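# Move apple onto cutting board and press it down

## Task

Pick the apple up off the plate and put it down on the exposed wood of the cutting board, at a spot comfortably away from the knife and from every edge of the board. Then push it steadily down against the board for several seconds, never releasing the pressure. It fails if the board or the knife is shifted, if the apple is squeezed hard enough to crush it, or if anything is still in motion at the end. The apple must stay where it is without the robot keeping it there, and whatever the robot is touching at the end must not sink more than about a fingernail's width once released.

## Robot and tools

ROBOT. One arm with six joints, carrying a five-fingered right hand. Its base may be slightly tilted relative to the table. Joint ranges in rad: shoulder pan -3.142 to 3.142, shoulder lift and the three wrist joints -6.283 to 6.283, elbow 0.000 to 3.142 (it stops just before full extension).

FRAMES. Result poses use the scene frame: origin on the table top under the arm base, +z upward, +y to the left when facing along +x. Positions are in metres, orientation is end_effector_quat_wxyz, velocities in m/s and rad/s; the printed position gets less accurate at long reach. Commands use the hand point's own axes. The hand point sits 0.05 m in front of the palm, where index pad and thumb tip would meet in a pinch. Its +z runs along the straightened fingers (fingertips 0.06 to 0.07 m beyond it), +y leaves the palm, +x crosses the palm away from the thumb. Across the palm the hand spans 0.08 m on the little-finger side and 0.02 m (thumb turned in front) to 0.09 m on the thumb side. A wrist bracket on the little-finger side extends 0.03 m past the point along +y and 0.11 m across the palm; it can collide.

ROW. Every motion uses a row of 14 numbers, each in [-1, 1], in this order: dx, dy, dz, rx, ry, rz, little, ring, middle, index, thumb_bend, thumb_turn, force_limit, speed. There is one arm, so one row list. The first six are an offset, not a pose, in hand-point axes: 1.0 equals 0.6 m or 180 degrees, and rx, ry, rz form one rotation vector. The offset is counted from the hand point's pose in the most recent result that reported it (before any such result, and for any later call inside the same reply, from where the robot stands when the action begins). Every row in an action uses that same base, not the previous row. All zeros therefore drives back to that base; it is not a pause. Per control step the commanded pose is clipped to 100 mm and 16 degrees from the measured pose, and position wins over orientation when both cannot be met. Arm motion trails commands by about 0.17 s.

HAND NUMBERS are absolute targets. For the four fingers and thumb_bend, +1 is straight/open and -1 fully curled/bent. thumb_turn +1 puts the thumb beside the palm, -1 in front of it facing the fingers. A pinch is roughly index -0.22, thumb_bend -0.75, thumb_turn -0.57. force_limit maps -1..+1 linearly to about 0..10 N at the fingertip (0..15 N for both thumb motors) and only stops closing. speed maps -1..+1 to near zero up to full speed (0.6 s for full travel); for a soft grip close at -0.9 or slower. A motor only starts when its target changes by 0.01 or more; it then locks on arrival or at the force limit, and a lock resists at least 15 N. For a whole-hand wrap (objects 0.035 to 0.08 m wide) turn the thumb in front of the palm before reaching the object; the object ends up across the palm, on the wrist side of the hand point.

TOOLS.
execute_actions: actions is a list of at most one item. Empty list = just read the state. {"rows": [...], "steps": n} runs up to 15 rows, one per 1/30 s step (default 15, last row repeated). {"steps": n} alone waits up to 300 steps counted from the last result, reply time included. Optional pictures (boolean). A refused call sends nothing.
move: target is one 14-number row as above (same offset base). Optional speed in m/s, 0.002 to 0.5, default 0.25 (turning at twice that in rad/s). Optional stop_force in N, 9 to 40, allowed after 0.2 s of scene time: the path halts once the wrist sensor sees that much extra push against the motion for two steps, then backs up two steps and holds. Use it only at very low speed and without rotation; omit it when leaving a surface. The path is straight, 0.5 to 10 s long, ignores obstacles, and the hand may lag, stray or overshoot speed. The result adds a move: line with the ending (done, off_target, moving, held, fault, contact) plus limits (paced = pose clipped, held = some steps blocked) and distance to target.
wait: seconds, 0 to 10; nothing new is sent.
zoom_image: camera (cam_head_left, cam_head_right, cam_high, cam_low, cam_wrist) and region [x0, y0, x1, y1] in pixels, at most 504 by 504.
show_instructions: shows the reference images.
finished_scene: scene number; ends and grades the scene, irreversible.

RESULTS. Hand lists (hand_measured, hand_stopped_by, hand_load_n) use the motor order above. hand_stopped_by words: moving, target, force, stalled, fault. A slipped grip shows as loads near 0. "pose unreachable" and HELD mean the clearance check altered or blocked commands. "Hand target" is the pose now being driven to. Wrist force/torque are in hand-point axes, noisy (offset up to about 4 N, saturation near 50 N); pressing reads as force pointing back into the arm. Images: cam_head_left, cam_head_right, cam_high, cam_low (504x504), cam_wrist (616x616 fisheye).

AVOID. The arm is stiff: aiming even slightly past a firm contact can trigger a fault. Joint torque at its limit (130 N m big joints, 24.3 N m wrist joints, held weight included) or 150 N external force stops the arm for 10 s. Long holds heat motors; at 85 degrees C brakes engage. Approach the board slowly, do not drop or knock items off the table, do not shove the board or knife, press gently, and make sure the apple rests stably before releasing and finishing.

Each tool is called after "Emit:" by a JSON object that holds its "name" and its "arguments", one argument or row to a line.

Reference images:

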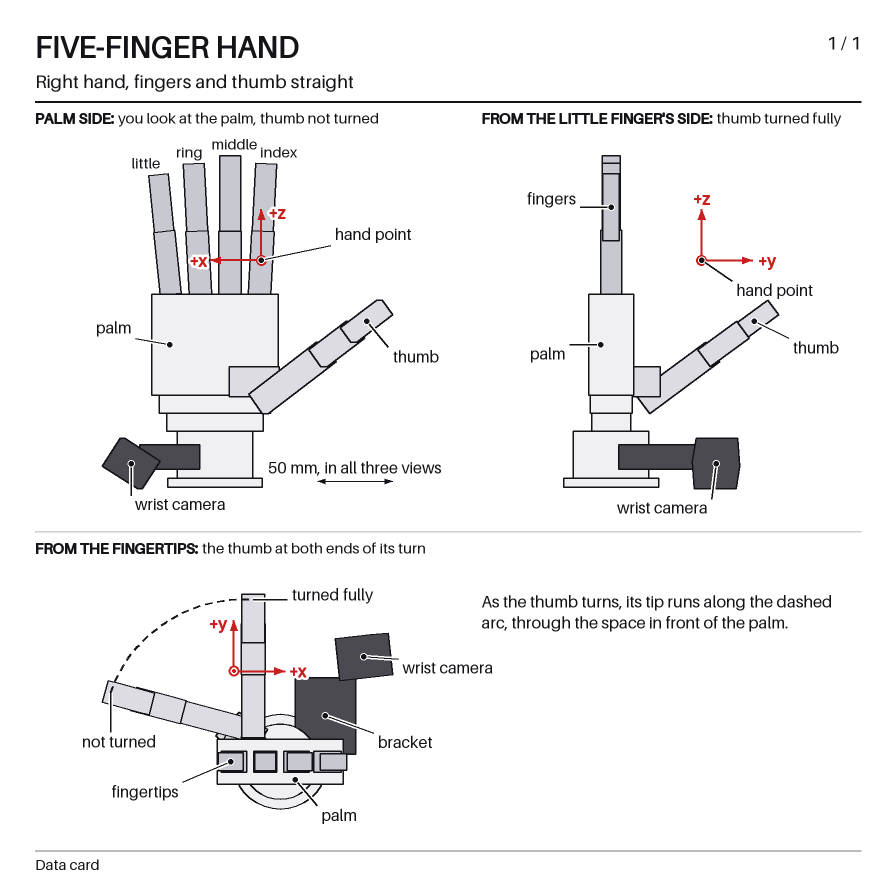

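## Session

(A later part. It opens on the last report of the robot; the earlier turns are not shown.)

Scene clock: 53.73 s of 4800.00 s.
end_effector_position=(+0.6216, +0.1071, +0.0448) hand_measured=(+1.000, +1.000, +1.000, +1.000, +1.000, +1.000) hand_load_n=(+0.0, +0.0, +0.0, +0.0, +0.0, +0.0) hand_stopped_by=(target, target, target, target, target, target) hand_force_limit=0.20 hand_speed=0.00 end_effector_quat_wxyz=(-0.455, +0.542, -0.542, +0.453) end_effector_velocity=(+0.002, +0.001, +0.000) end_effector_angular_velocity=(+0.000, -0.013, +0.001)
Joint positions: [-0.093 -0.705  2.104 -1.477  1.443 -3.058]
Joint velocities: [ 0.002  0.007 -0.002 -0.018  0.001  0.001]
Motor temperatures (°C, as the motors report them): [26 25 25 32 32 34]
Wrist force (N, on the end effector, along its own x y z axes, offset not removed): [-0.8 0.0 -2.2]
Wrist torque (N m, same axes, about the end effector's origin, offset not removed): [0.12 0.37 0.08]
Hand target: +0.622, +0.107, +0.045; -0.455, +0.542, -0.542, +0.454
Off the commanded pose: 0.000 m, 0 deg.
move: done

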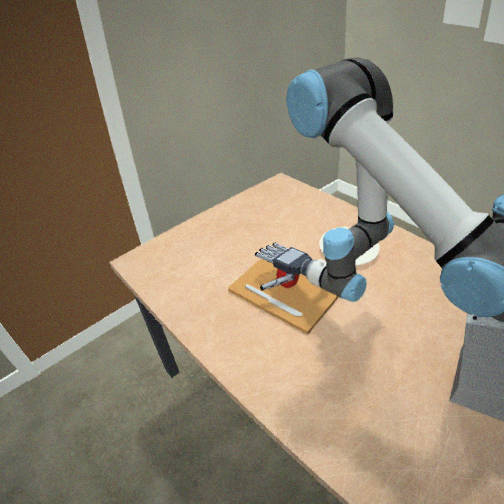

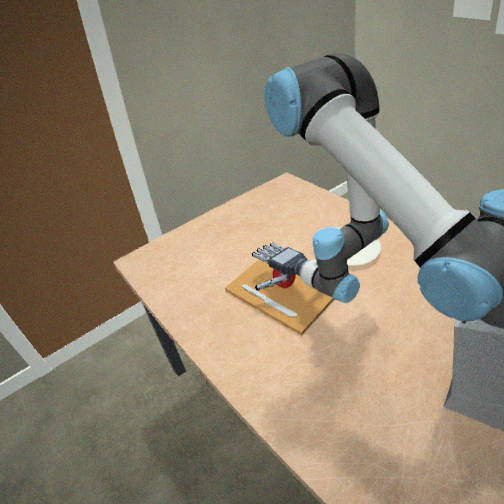

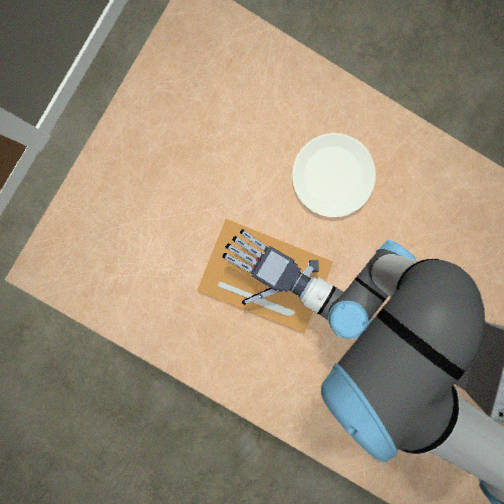

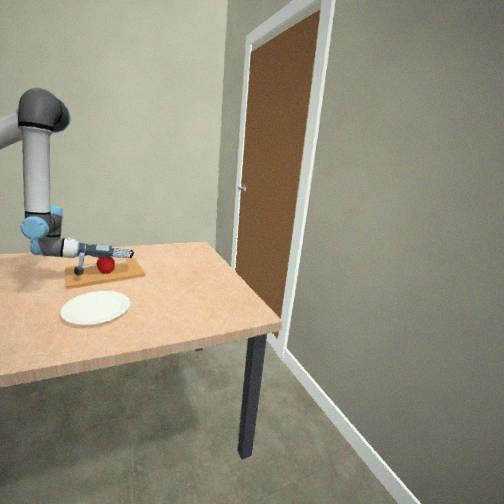

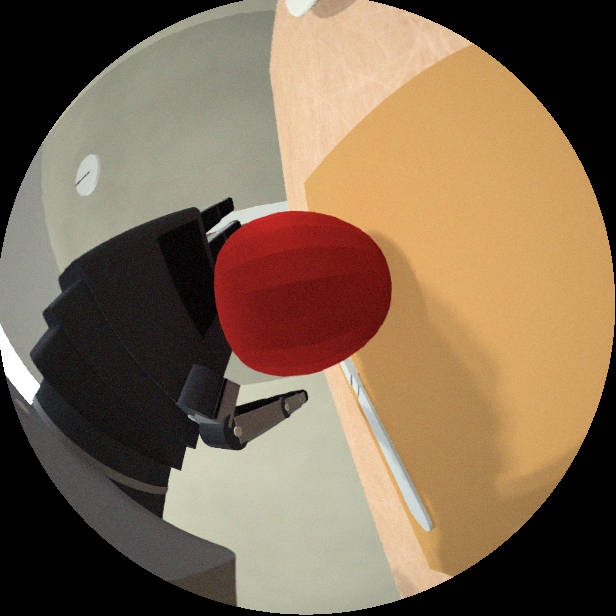

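Emit:
{"name": "move", "arguments": {
  "target": [0,0.0328,0.0058,0,0,0,1,1,1,1,1,1,0.2,0],
  "speed": 0.003,
  "stop_force": 15
}}

Emit:
{"name": "execute_actions", "arguments": {
  "actions": [
    {"steps":30}
  ]
}}

Emit:
{"name": "zoom_image", "arguments": {
  "camera": "cam_low",
  "region": [50,225,150,295]
}}

Scene clock: 59.03 s of 4800.00 s.
end_effector_position=(+0.6219, +0.1071, +0.0330) hand_measured=(+1.000, +1.000, +1.000, +1.000, +1.000, +1.000) hand_load_n=(+0.0, +0.0, +0.0, +0.0, +0.0, +0.0) hand_stopped_by=(target, target, target, target, target, target) hand_force_limit=0.20 hand_speed=0.00 end_effector_quat_wxyz=(-0.455, +0.542, -0.542, +0.454) end_effector_velocity=(+0.000, +0.001, +0.001) end_effector_angular_velocity=(+0.000, -0.001, +0.002)
Joint positions: [-0.09  -0.672  2.085 -1.492  1.446 -3.059]
Joint velocities: [ 0.002 -0.002  0.     0.    -0.    -0.   ]
Motor temperatures (°C, as the motors report them): [26 25 25 32 32 34]
Wrist force (N, on the end effector, along its own x y z axes, offset not removed): [-0.9 -17.0 -1.4]
Wrist torque (N m, same axes, about the end effector's origin, offset not removed): [-0.30 0.40 -0.47]
Hand target: +0.622, +0.107, +0.033; -0.455, +0.542, -0.542, +0.454
Off the commanded pose: 0.008 m, 0 deg.
move: contact

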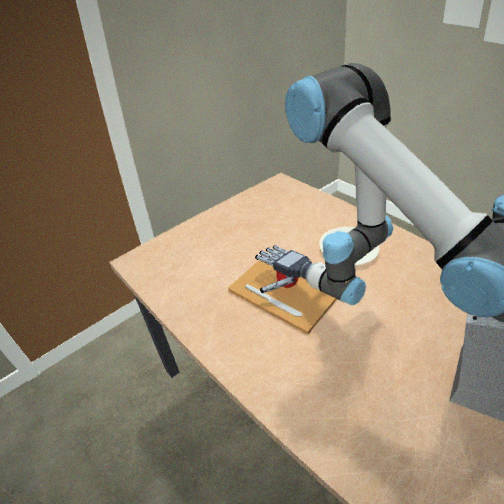

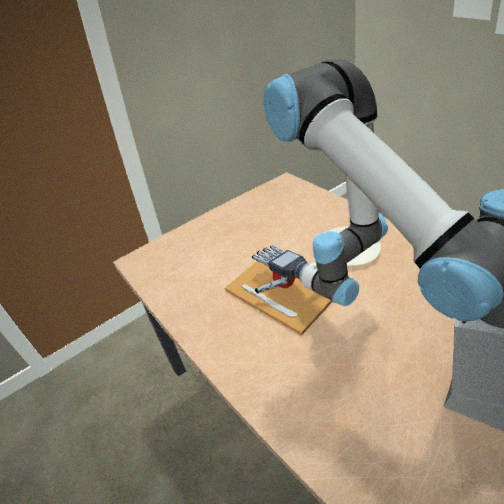

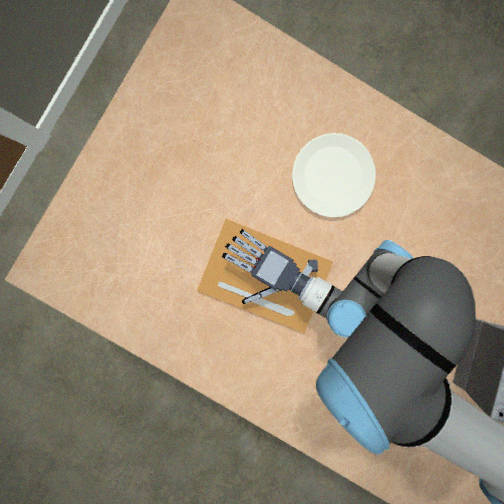

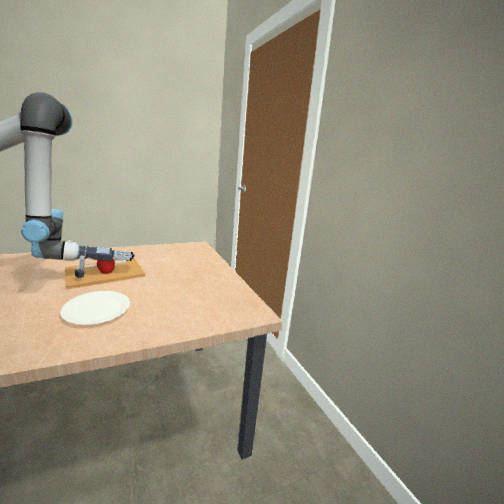

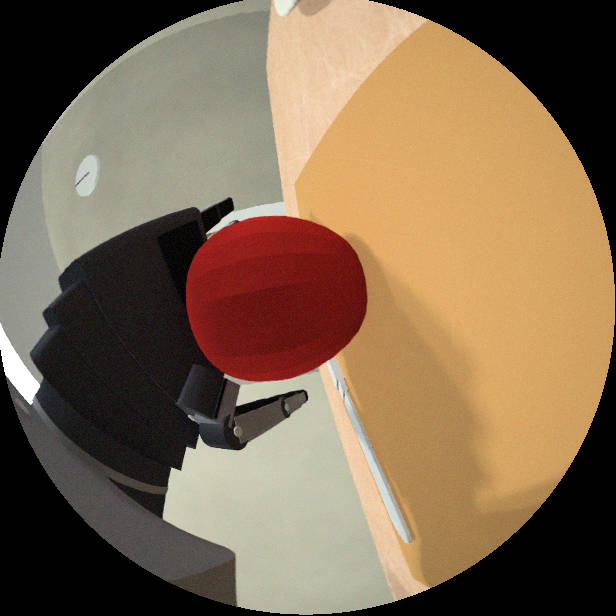

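Scene clock: 60.03 s of 4800.00 s.
end_effector_position=(+0.6217, +0.1071, +0.0331) hand_measured=(+1.000, +1.000, +1.000, +1.000, +1.000, +1.000) hand_load_n=(+0.0, +0.0, +0.0, +0.0, +0.0, +0.0) hand_stopped_by=(target, target, target, target, target, target) hand_force_limit=0.20 hand_speed=0.00 end_effector_quat_wxyz=(-0.455, +0.542, -0.542, +0.454) end_effector_velocity=(-0.000, +0.001, +0.000) end_effector_angular_velocity=(+0.000, -0.000, +0.001)
Joint positions: [-0.09  -0.672  2.086 -1.492  1.446 -3.059]
Joint velocities: [ 0.002 -0.    -0.    -0.     0.     0.   ]
Motor temperatures (°C, as the motors report them): [26 25 25 32 32 34]
Wrist force (N, on the end effector, along its own x y z axes, offset not removed): [0.6 -14.1 -3.2]
Wrist torque (N m, same axes, about the end effector's origin, offset not removed): [-0.09 0.22 -0.34]
Hand target: +0.622, +0.107, +0.033; -0.455, +0.542, -0.542, +0.454
Off the commanded pose: 0.008 m, 0 deg.
Steps of this call (steps 1 to 30: nothing new was sent). Readings (end_effector_position | what the end effector reports):
1: (+0.6219, +0.1071, +0.0330) | hand_measured=(+1.000, +1.000, +1.000, +1.000, +1.000, +1.000) hand_load_n=(+0.0, +0.0, +0.0, +0.0, +0.0, +0.0) hand_stopped_by=(target, target, target, target, target, target) hand_force_limit=0.20 hand_speed=0.00
2: (+0.6219, +0.1071, +0.0330) | hand_measured=(+1.000, +1.000, +1.000, +1.000, +1.000, +1.000) hand_load_n=(+0.0, +0.0, +0.0, +0.0, +0.0, +0.0) hand_stopped_by=(target, target, target, target, target, target) hand_force_limit=0.20 hand_speed=0.00
4: (+0.6218, +0.1072, +0.0330) | hand_measured=(+1.000, +1.000, +1.000, +1.000, +1.000, +1.000) hand_load_n=(+0.0, +0.0, +0.0, +0.0, +0.0, +0.0) hand_stopped_by=(target, target, target, target, target, target) hand_force_limit=0.20 hand_speed=0.00
8: (+0.6217, +0.1072, +0.0331) | hand_measured=(+1.000, +1.000, +1.000, +1.000, +1.000, +1.000) hand_load_n=(+0.0, +0.0, +0.0, +0.0, +0.0, +0.0) hand_stopped_by=(target, target, target, target, target, target) hand_force_limit=0.20 hand_speed=0.00
30: the state above

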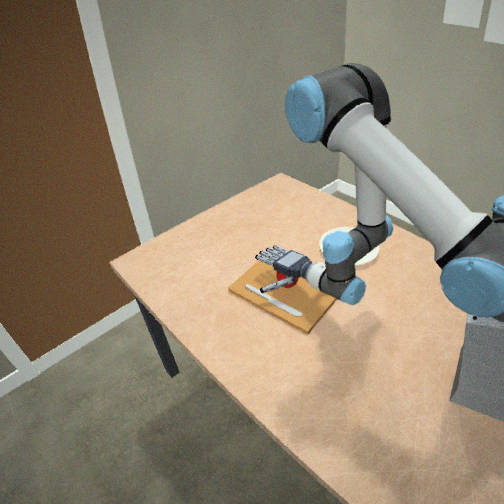

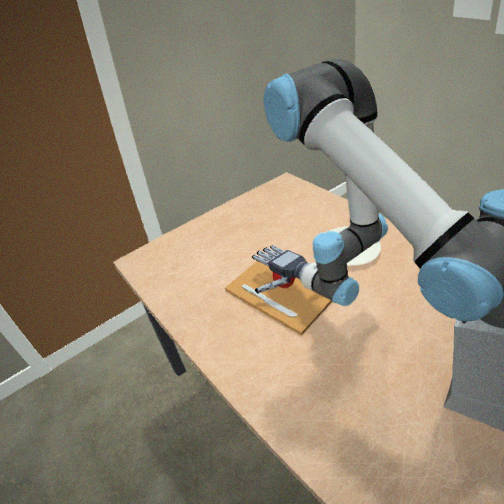

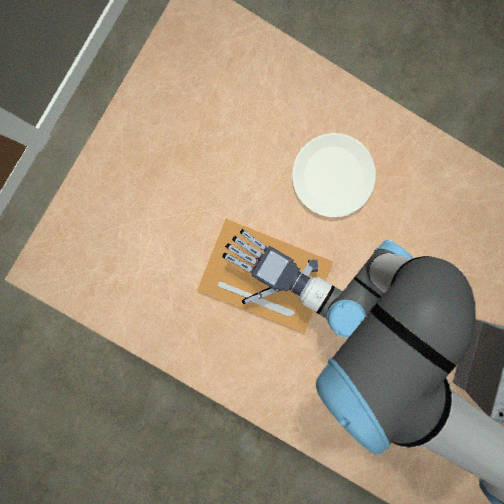

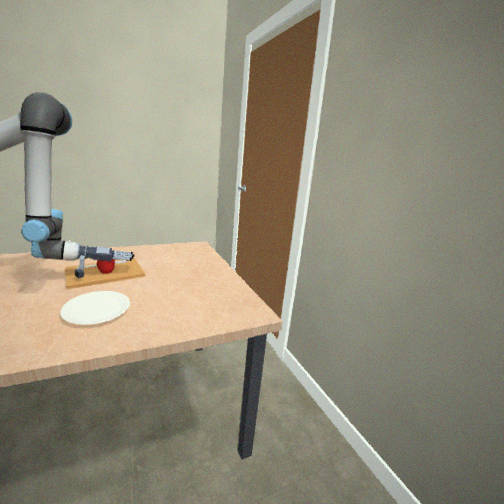

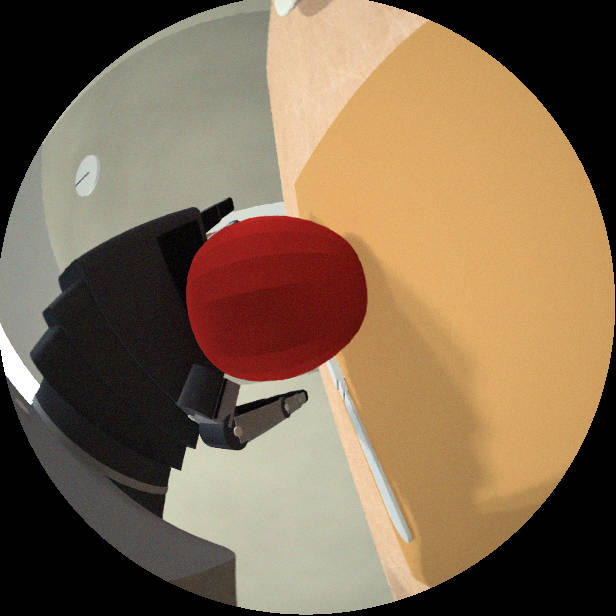

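Region (50, 225, 150, 295) of cam_low's 504x504 image, scaled by 5.040, with more detail than that image has; it fills the top 353 rows of this view, and the rest is white.

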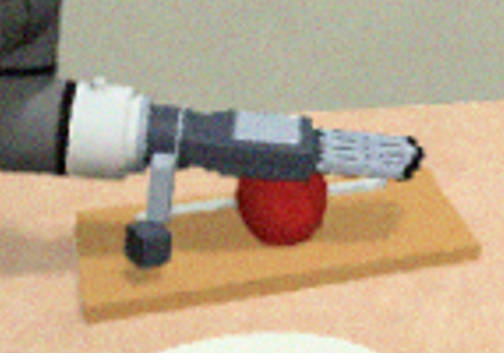

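Emit:
{"name": "move", "arguments": {
  "target": [0,0.0033,0.0006,0,0,0,1,1,1,1,1,1,0.2,0],
  "speed": 0.002,
  "stop_force": 9
}}

Emit:
{"name": "execute_actions", "arguments": {
  "actions": [
    {"steps":90}
  ],
  "pictures": false
}}

Emit:
{"name": "execute_actions", "arguments": {
  "actions": [
    {"steps":90}
  ],
  "pictures": false
}}

Scene clock: 62.00 s of 4800.00 s.
end_effector_position=(+0.6218, +0.1071, +0.0326) hand_measured=(+1.000, +1.000, +1.000, +1.000, +1.000, +1.000) hand_load_n=(+0.0, +0.0, +0.0, +0.0, +0.0, +0.0) hand_stopped_by=(target, target, target, target, target, target) hand_force_limit=0.20 hand_speed=0.00 end_effector_quat_wxyz=(-0.455, +0.542, -0.542, +0.454) end_effector_velocity=(+0.001, +0.001, +0.001) end_effector_angular_velocity=(+0.000, -0.003, +0.002)
Joint positions: [-0.09  -0.671  2.085 -1.493  1.446 -3.059]
Joint velocities: [ 0.002 -0.002 -0.    -0.     0.     0.   ]
Motor temperatures (°C, as the motors report them): [26 25 25 32 32 34]
Wrist force (N, on the end effector, along its own x y z axes, offset not removed): [-0.5 -26.2 -0.9]
Wrist torque (N m, same axes, about the end effector's origin, offset not removed): [-0.59 0.21 -0.58]
Hand target: +0.622, +0.107, +0.033; -0.455, +0.542, -0.542, +0.454
Off the commanded pose: 0.002 m, 0 deg.
move: contact

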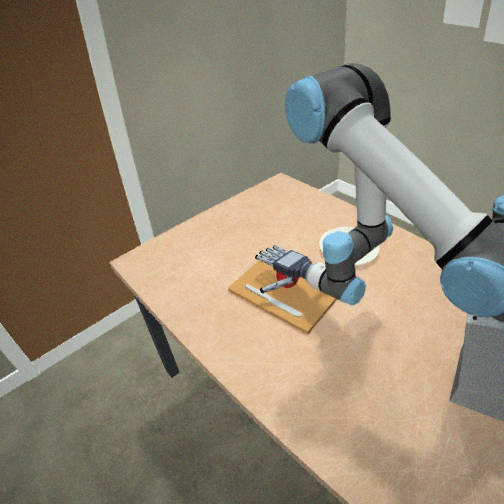

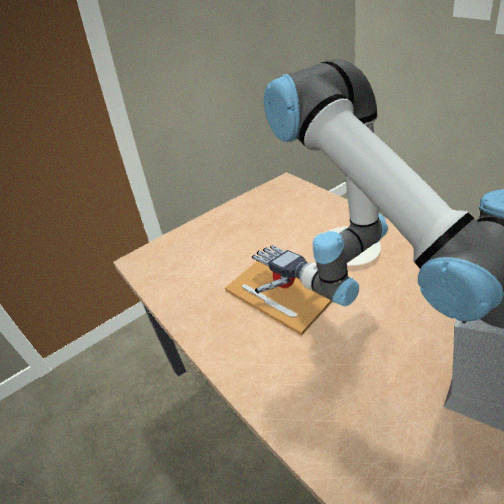

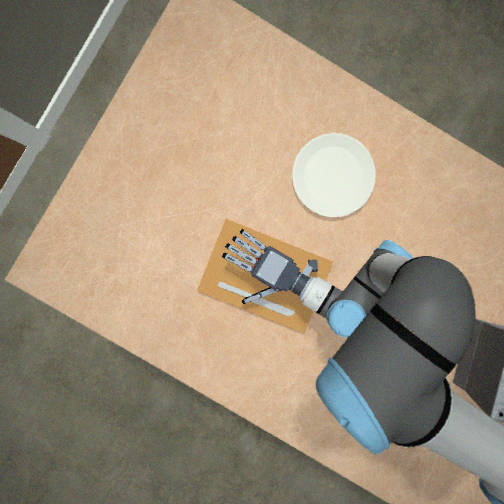

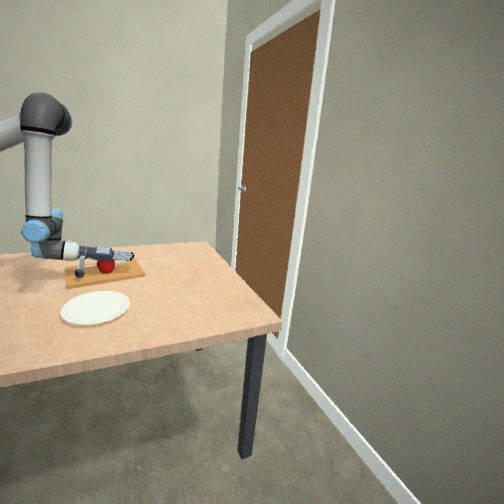

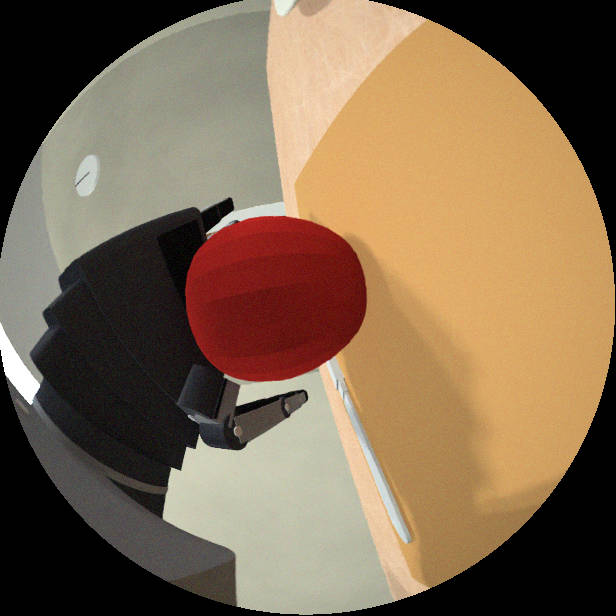

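Scene clock: 65.00 s of 4800.00 s.
end_effector_position=(+0.6216, +0.1071, +0.0327) hand_measured=(+1.000, +1.000, +1.000, +1.000, +1.000, +1.000) hand_load_n=(+0.0, +0.0, +0.0, +0.0, +0.0, +0.0) hand_stopped_by=(target, target, target, target, target, target) hand_force_limit=0.20 hand_speed=0.00 end_effector_quat_wxyz=(-0.455, +0.542, -0.542, +0.454) end_effector_velocity=(+0.000, -0.002, -0.000) end_effector_angular_velocity=(-0.001, +0.000, -0.003)
Joint positions: [-0.09  -0.671  2.085 -1.492  1.446 -3.059]
Joint velocities: [-0.002  0.    -0.     0.     0.     0.   ]
Motor temperatures (°C, as the motors report them): [26 25 25 32 32 34]
Wrist force (N, on the end effector, along its own x y z axes, offset not removed): [0.7 -23.4 0.2]
Wrist torque (N m, same axes, about the end effector's origin, offset not removed): [-0.51 0.01 -0.51]
Hand target: +0.622, +0.107, +0.033; -0.455, +0.542, -0.542, +0.454
Off the commanded pose: 0.002 m, 0 deg.
Steps of this call (steps 1 to 90: nothing new was sent). Readings (end_effector_position | what the end effector reports):
1: (+0.6218, +0.1071, +0.0326) | hand_measured=(+1.000, +1.000, +1.000, +1.000, +1.000, +1.000) hand_load_n=(+0.0, +0.0, +0.0, +0.0, +0.0, +0.0) hand_stopped_by=(target, target, target, target, target, target) hand_force_limit=0.20 hand_speed=0.00
2: (+0.6218, +0.1071, +0.0327) | hand_measured=(+1.000, +1.000, +1.000, +1.000, +1.000, +1.000) hand_load_n=(+0.0, +0.0, +0.0, +0.0, +0.0, +0.0) hand_stopped_by=(target, target, target, target, target, target) hand_force_limit=0.20 hand_speed=0.00
4: (+0.6218, +0.1071, +0.0327) | hand_measured=(+1.000, +1.000, +1.000, +1.000, +1.000, +1.000) hand_load_n=(+0.0, +0.0, +0.0, +0.0, +0.0, +0.0) hand_stopped_by=(target, target, target, target, target, target) hand_force_limit=0.20 hand_speed=0.00
8: (+0.6217, +0.1071, +0.0327) | hand_measured=(+1.000, +1.000, +1.000, +1.000, +1.000, +1.000) hand_load_n=(+0.0, +0.0, +0.0, +0.0, +0.0, +0.0) hand_stopped_by=(target, target, target, target, target, target) hand_force_limit=0.20 hand_speed=0.00
90: the state above

Scene clock: 68.00 s of 4800.00 s.
end_effector_position=(+0.6216, +0.1071, +0.0327) hand_measured=(+1.000, +1.000, +1.000, +1.000, +1.000, +1.000) hand_load_n=(+0.0, +0.0, +0.0, +0.0, +0.0, +0.0) hand_stopped_by=(target, target, target, target, target, target) hand_force_limit=0.20 hand_speed=0.00 end_effector_quat_wxyz=(-0.455, +0.542, -0.542, +0.454) end_effector_velocity=(+0.000, +0.001, +0.000) end_effector_angular_velocity=(+0.000, -0.001, +0.001)
Joint positions: [-0.09  -0.671  2.085 -1.492  1.446 -3.059]
Joint velocities: [ 0.002 -0.001  0.    -0.     0.     0.   ]
Motor temperatures (°C, as the motors report them): [26 25 25 32 32 34]
Wrist force (N, on the end effector, along its own x y z axes, offset not removed): [-0.2 -25.4 -1.0]
Wrist torque (N m, same axes, about the end effector's origin, offset not removed): [-0.77 0.21 -0.59]
Hand target: +0.622, +0.107, +0.033; -0.455, +0.542, -0.542, +0.454
Off the commanded pose: 0.002 m, 0 deg.
Steps of this call (steps 1 to 90: nothing new was sent). Readings (end_effector_position | what the end effector reports):
1: (+0.6216, +0.1071, +0.0327) | hand_measured=(+1.000, +1.000, +1.000, +1.000, +1.000, +1.000) hand_load_n=(+0.0, +0.0, +0.0, +0.0, +0.0, +0.0) hand_stopped_by=(target, target, target, target, target, target) hand_force_limit=0.20 hand_speed=0.00
2: (+0.6216, +0.1071, +0.0327) | hand_measured=(+1.000, +1.000, +1.000, +1.000, +1.000, +1.000) hand_load_n=(+0.0, +0.0, +0.0, +0.0, +0.0, +0.0) hand_stopped_by=(target, target, target, target, target, target) hand_force_limit=0.20 hand_speed=0.00
4: (+0.6216, +0.1071, +0.0327) | hand_measured=(+1.000, +1.000, +1.000, +1.000, +1.000, +1.000) hand_load_n=(+0.0, +0.0, +0.0, +0.0, +0.0, +0.0) hand_stopped_by=(target, target, target, target, target, target) hand_force_limit=0.20 hand_speed=0.00
8: (+0.6216, +0.1071, +0.0327) | hand_measured=(+1.000, +1.000, +1.000, +1.000, +1.000, +1.000) hand_load_n=(+0.0, +0.0, +0.0, +0.0, +0.0, +0.0) hand_stopped_by=(target, target, target, target, target, target) hand_force_limit=0.20 hand_speed=0.00
90: the state above

Emit:
{"name": "finished_scene", "arguments": {
  "scene": 1
}}

The scene is finished: the task was done.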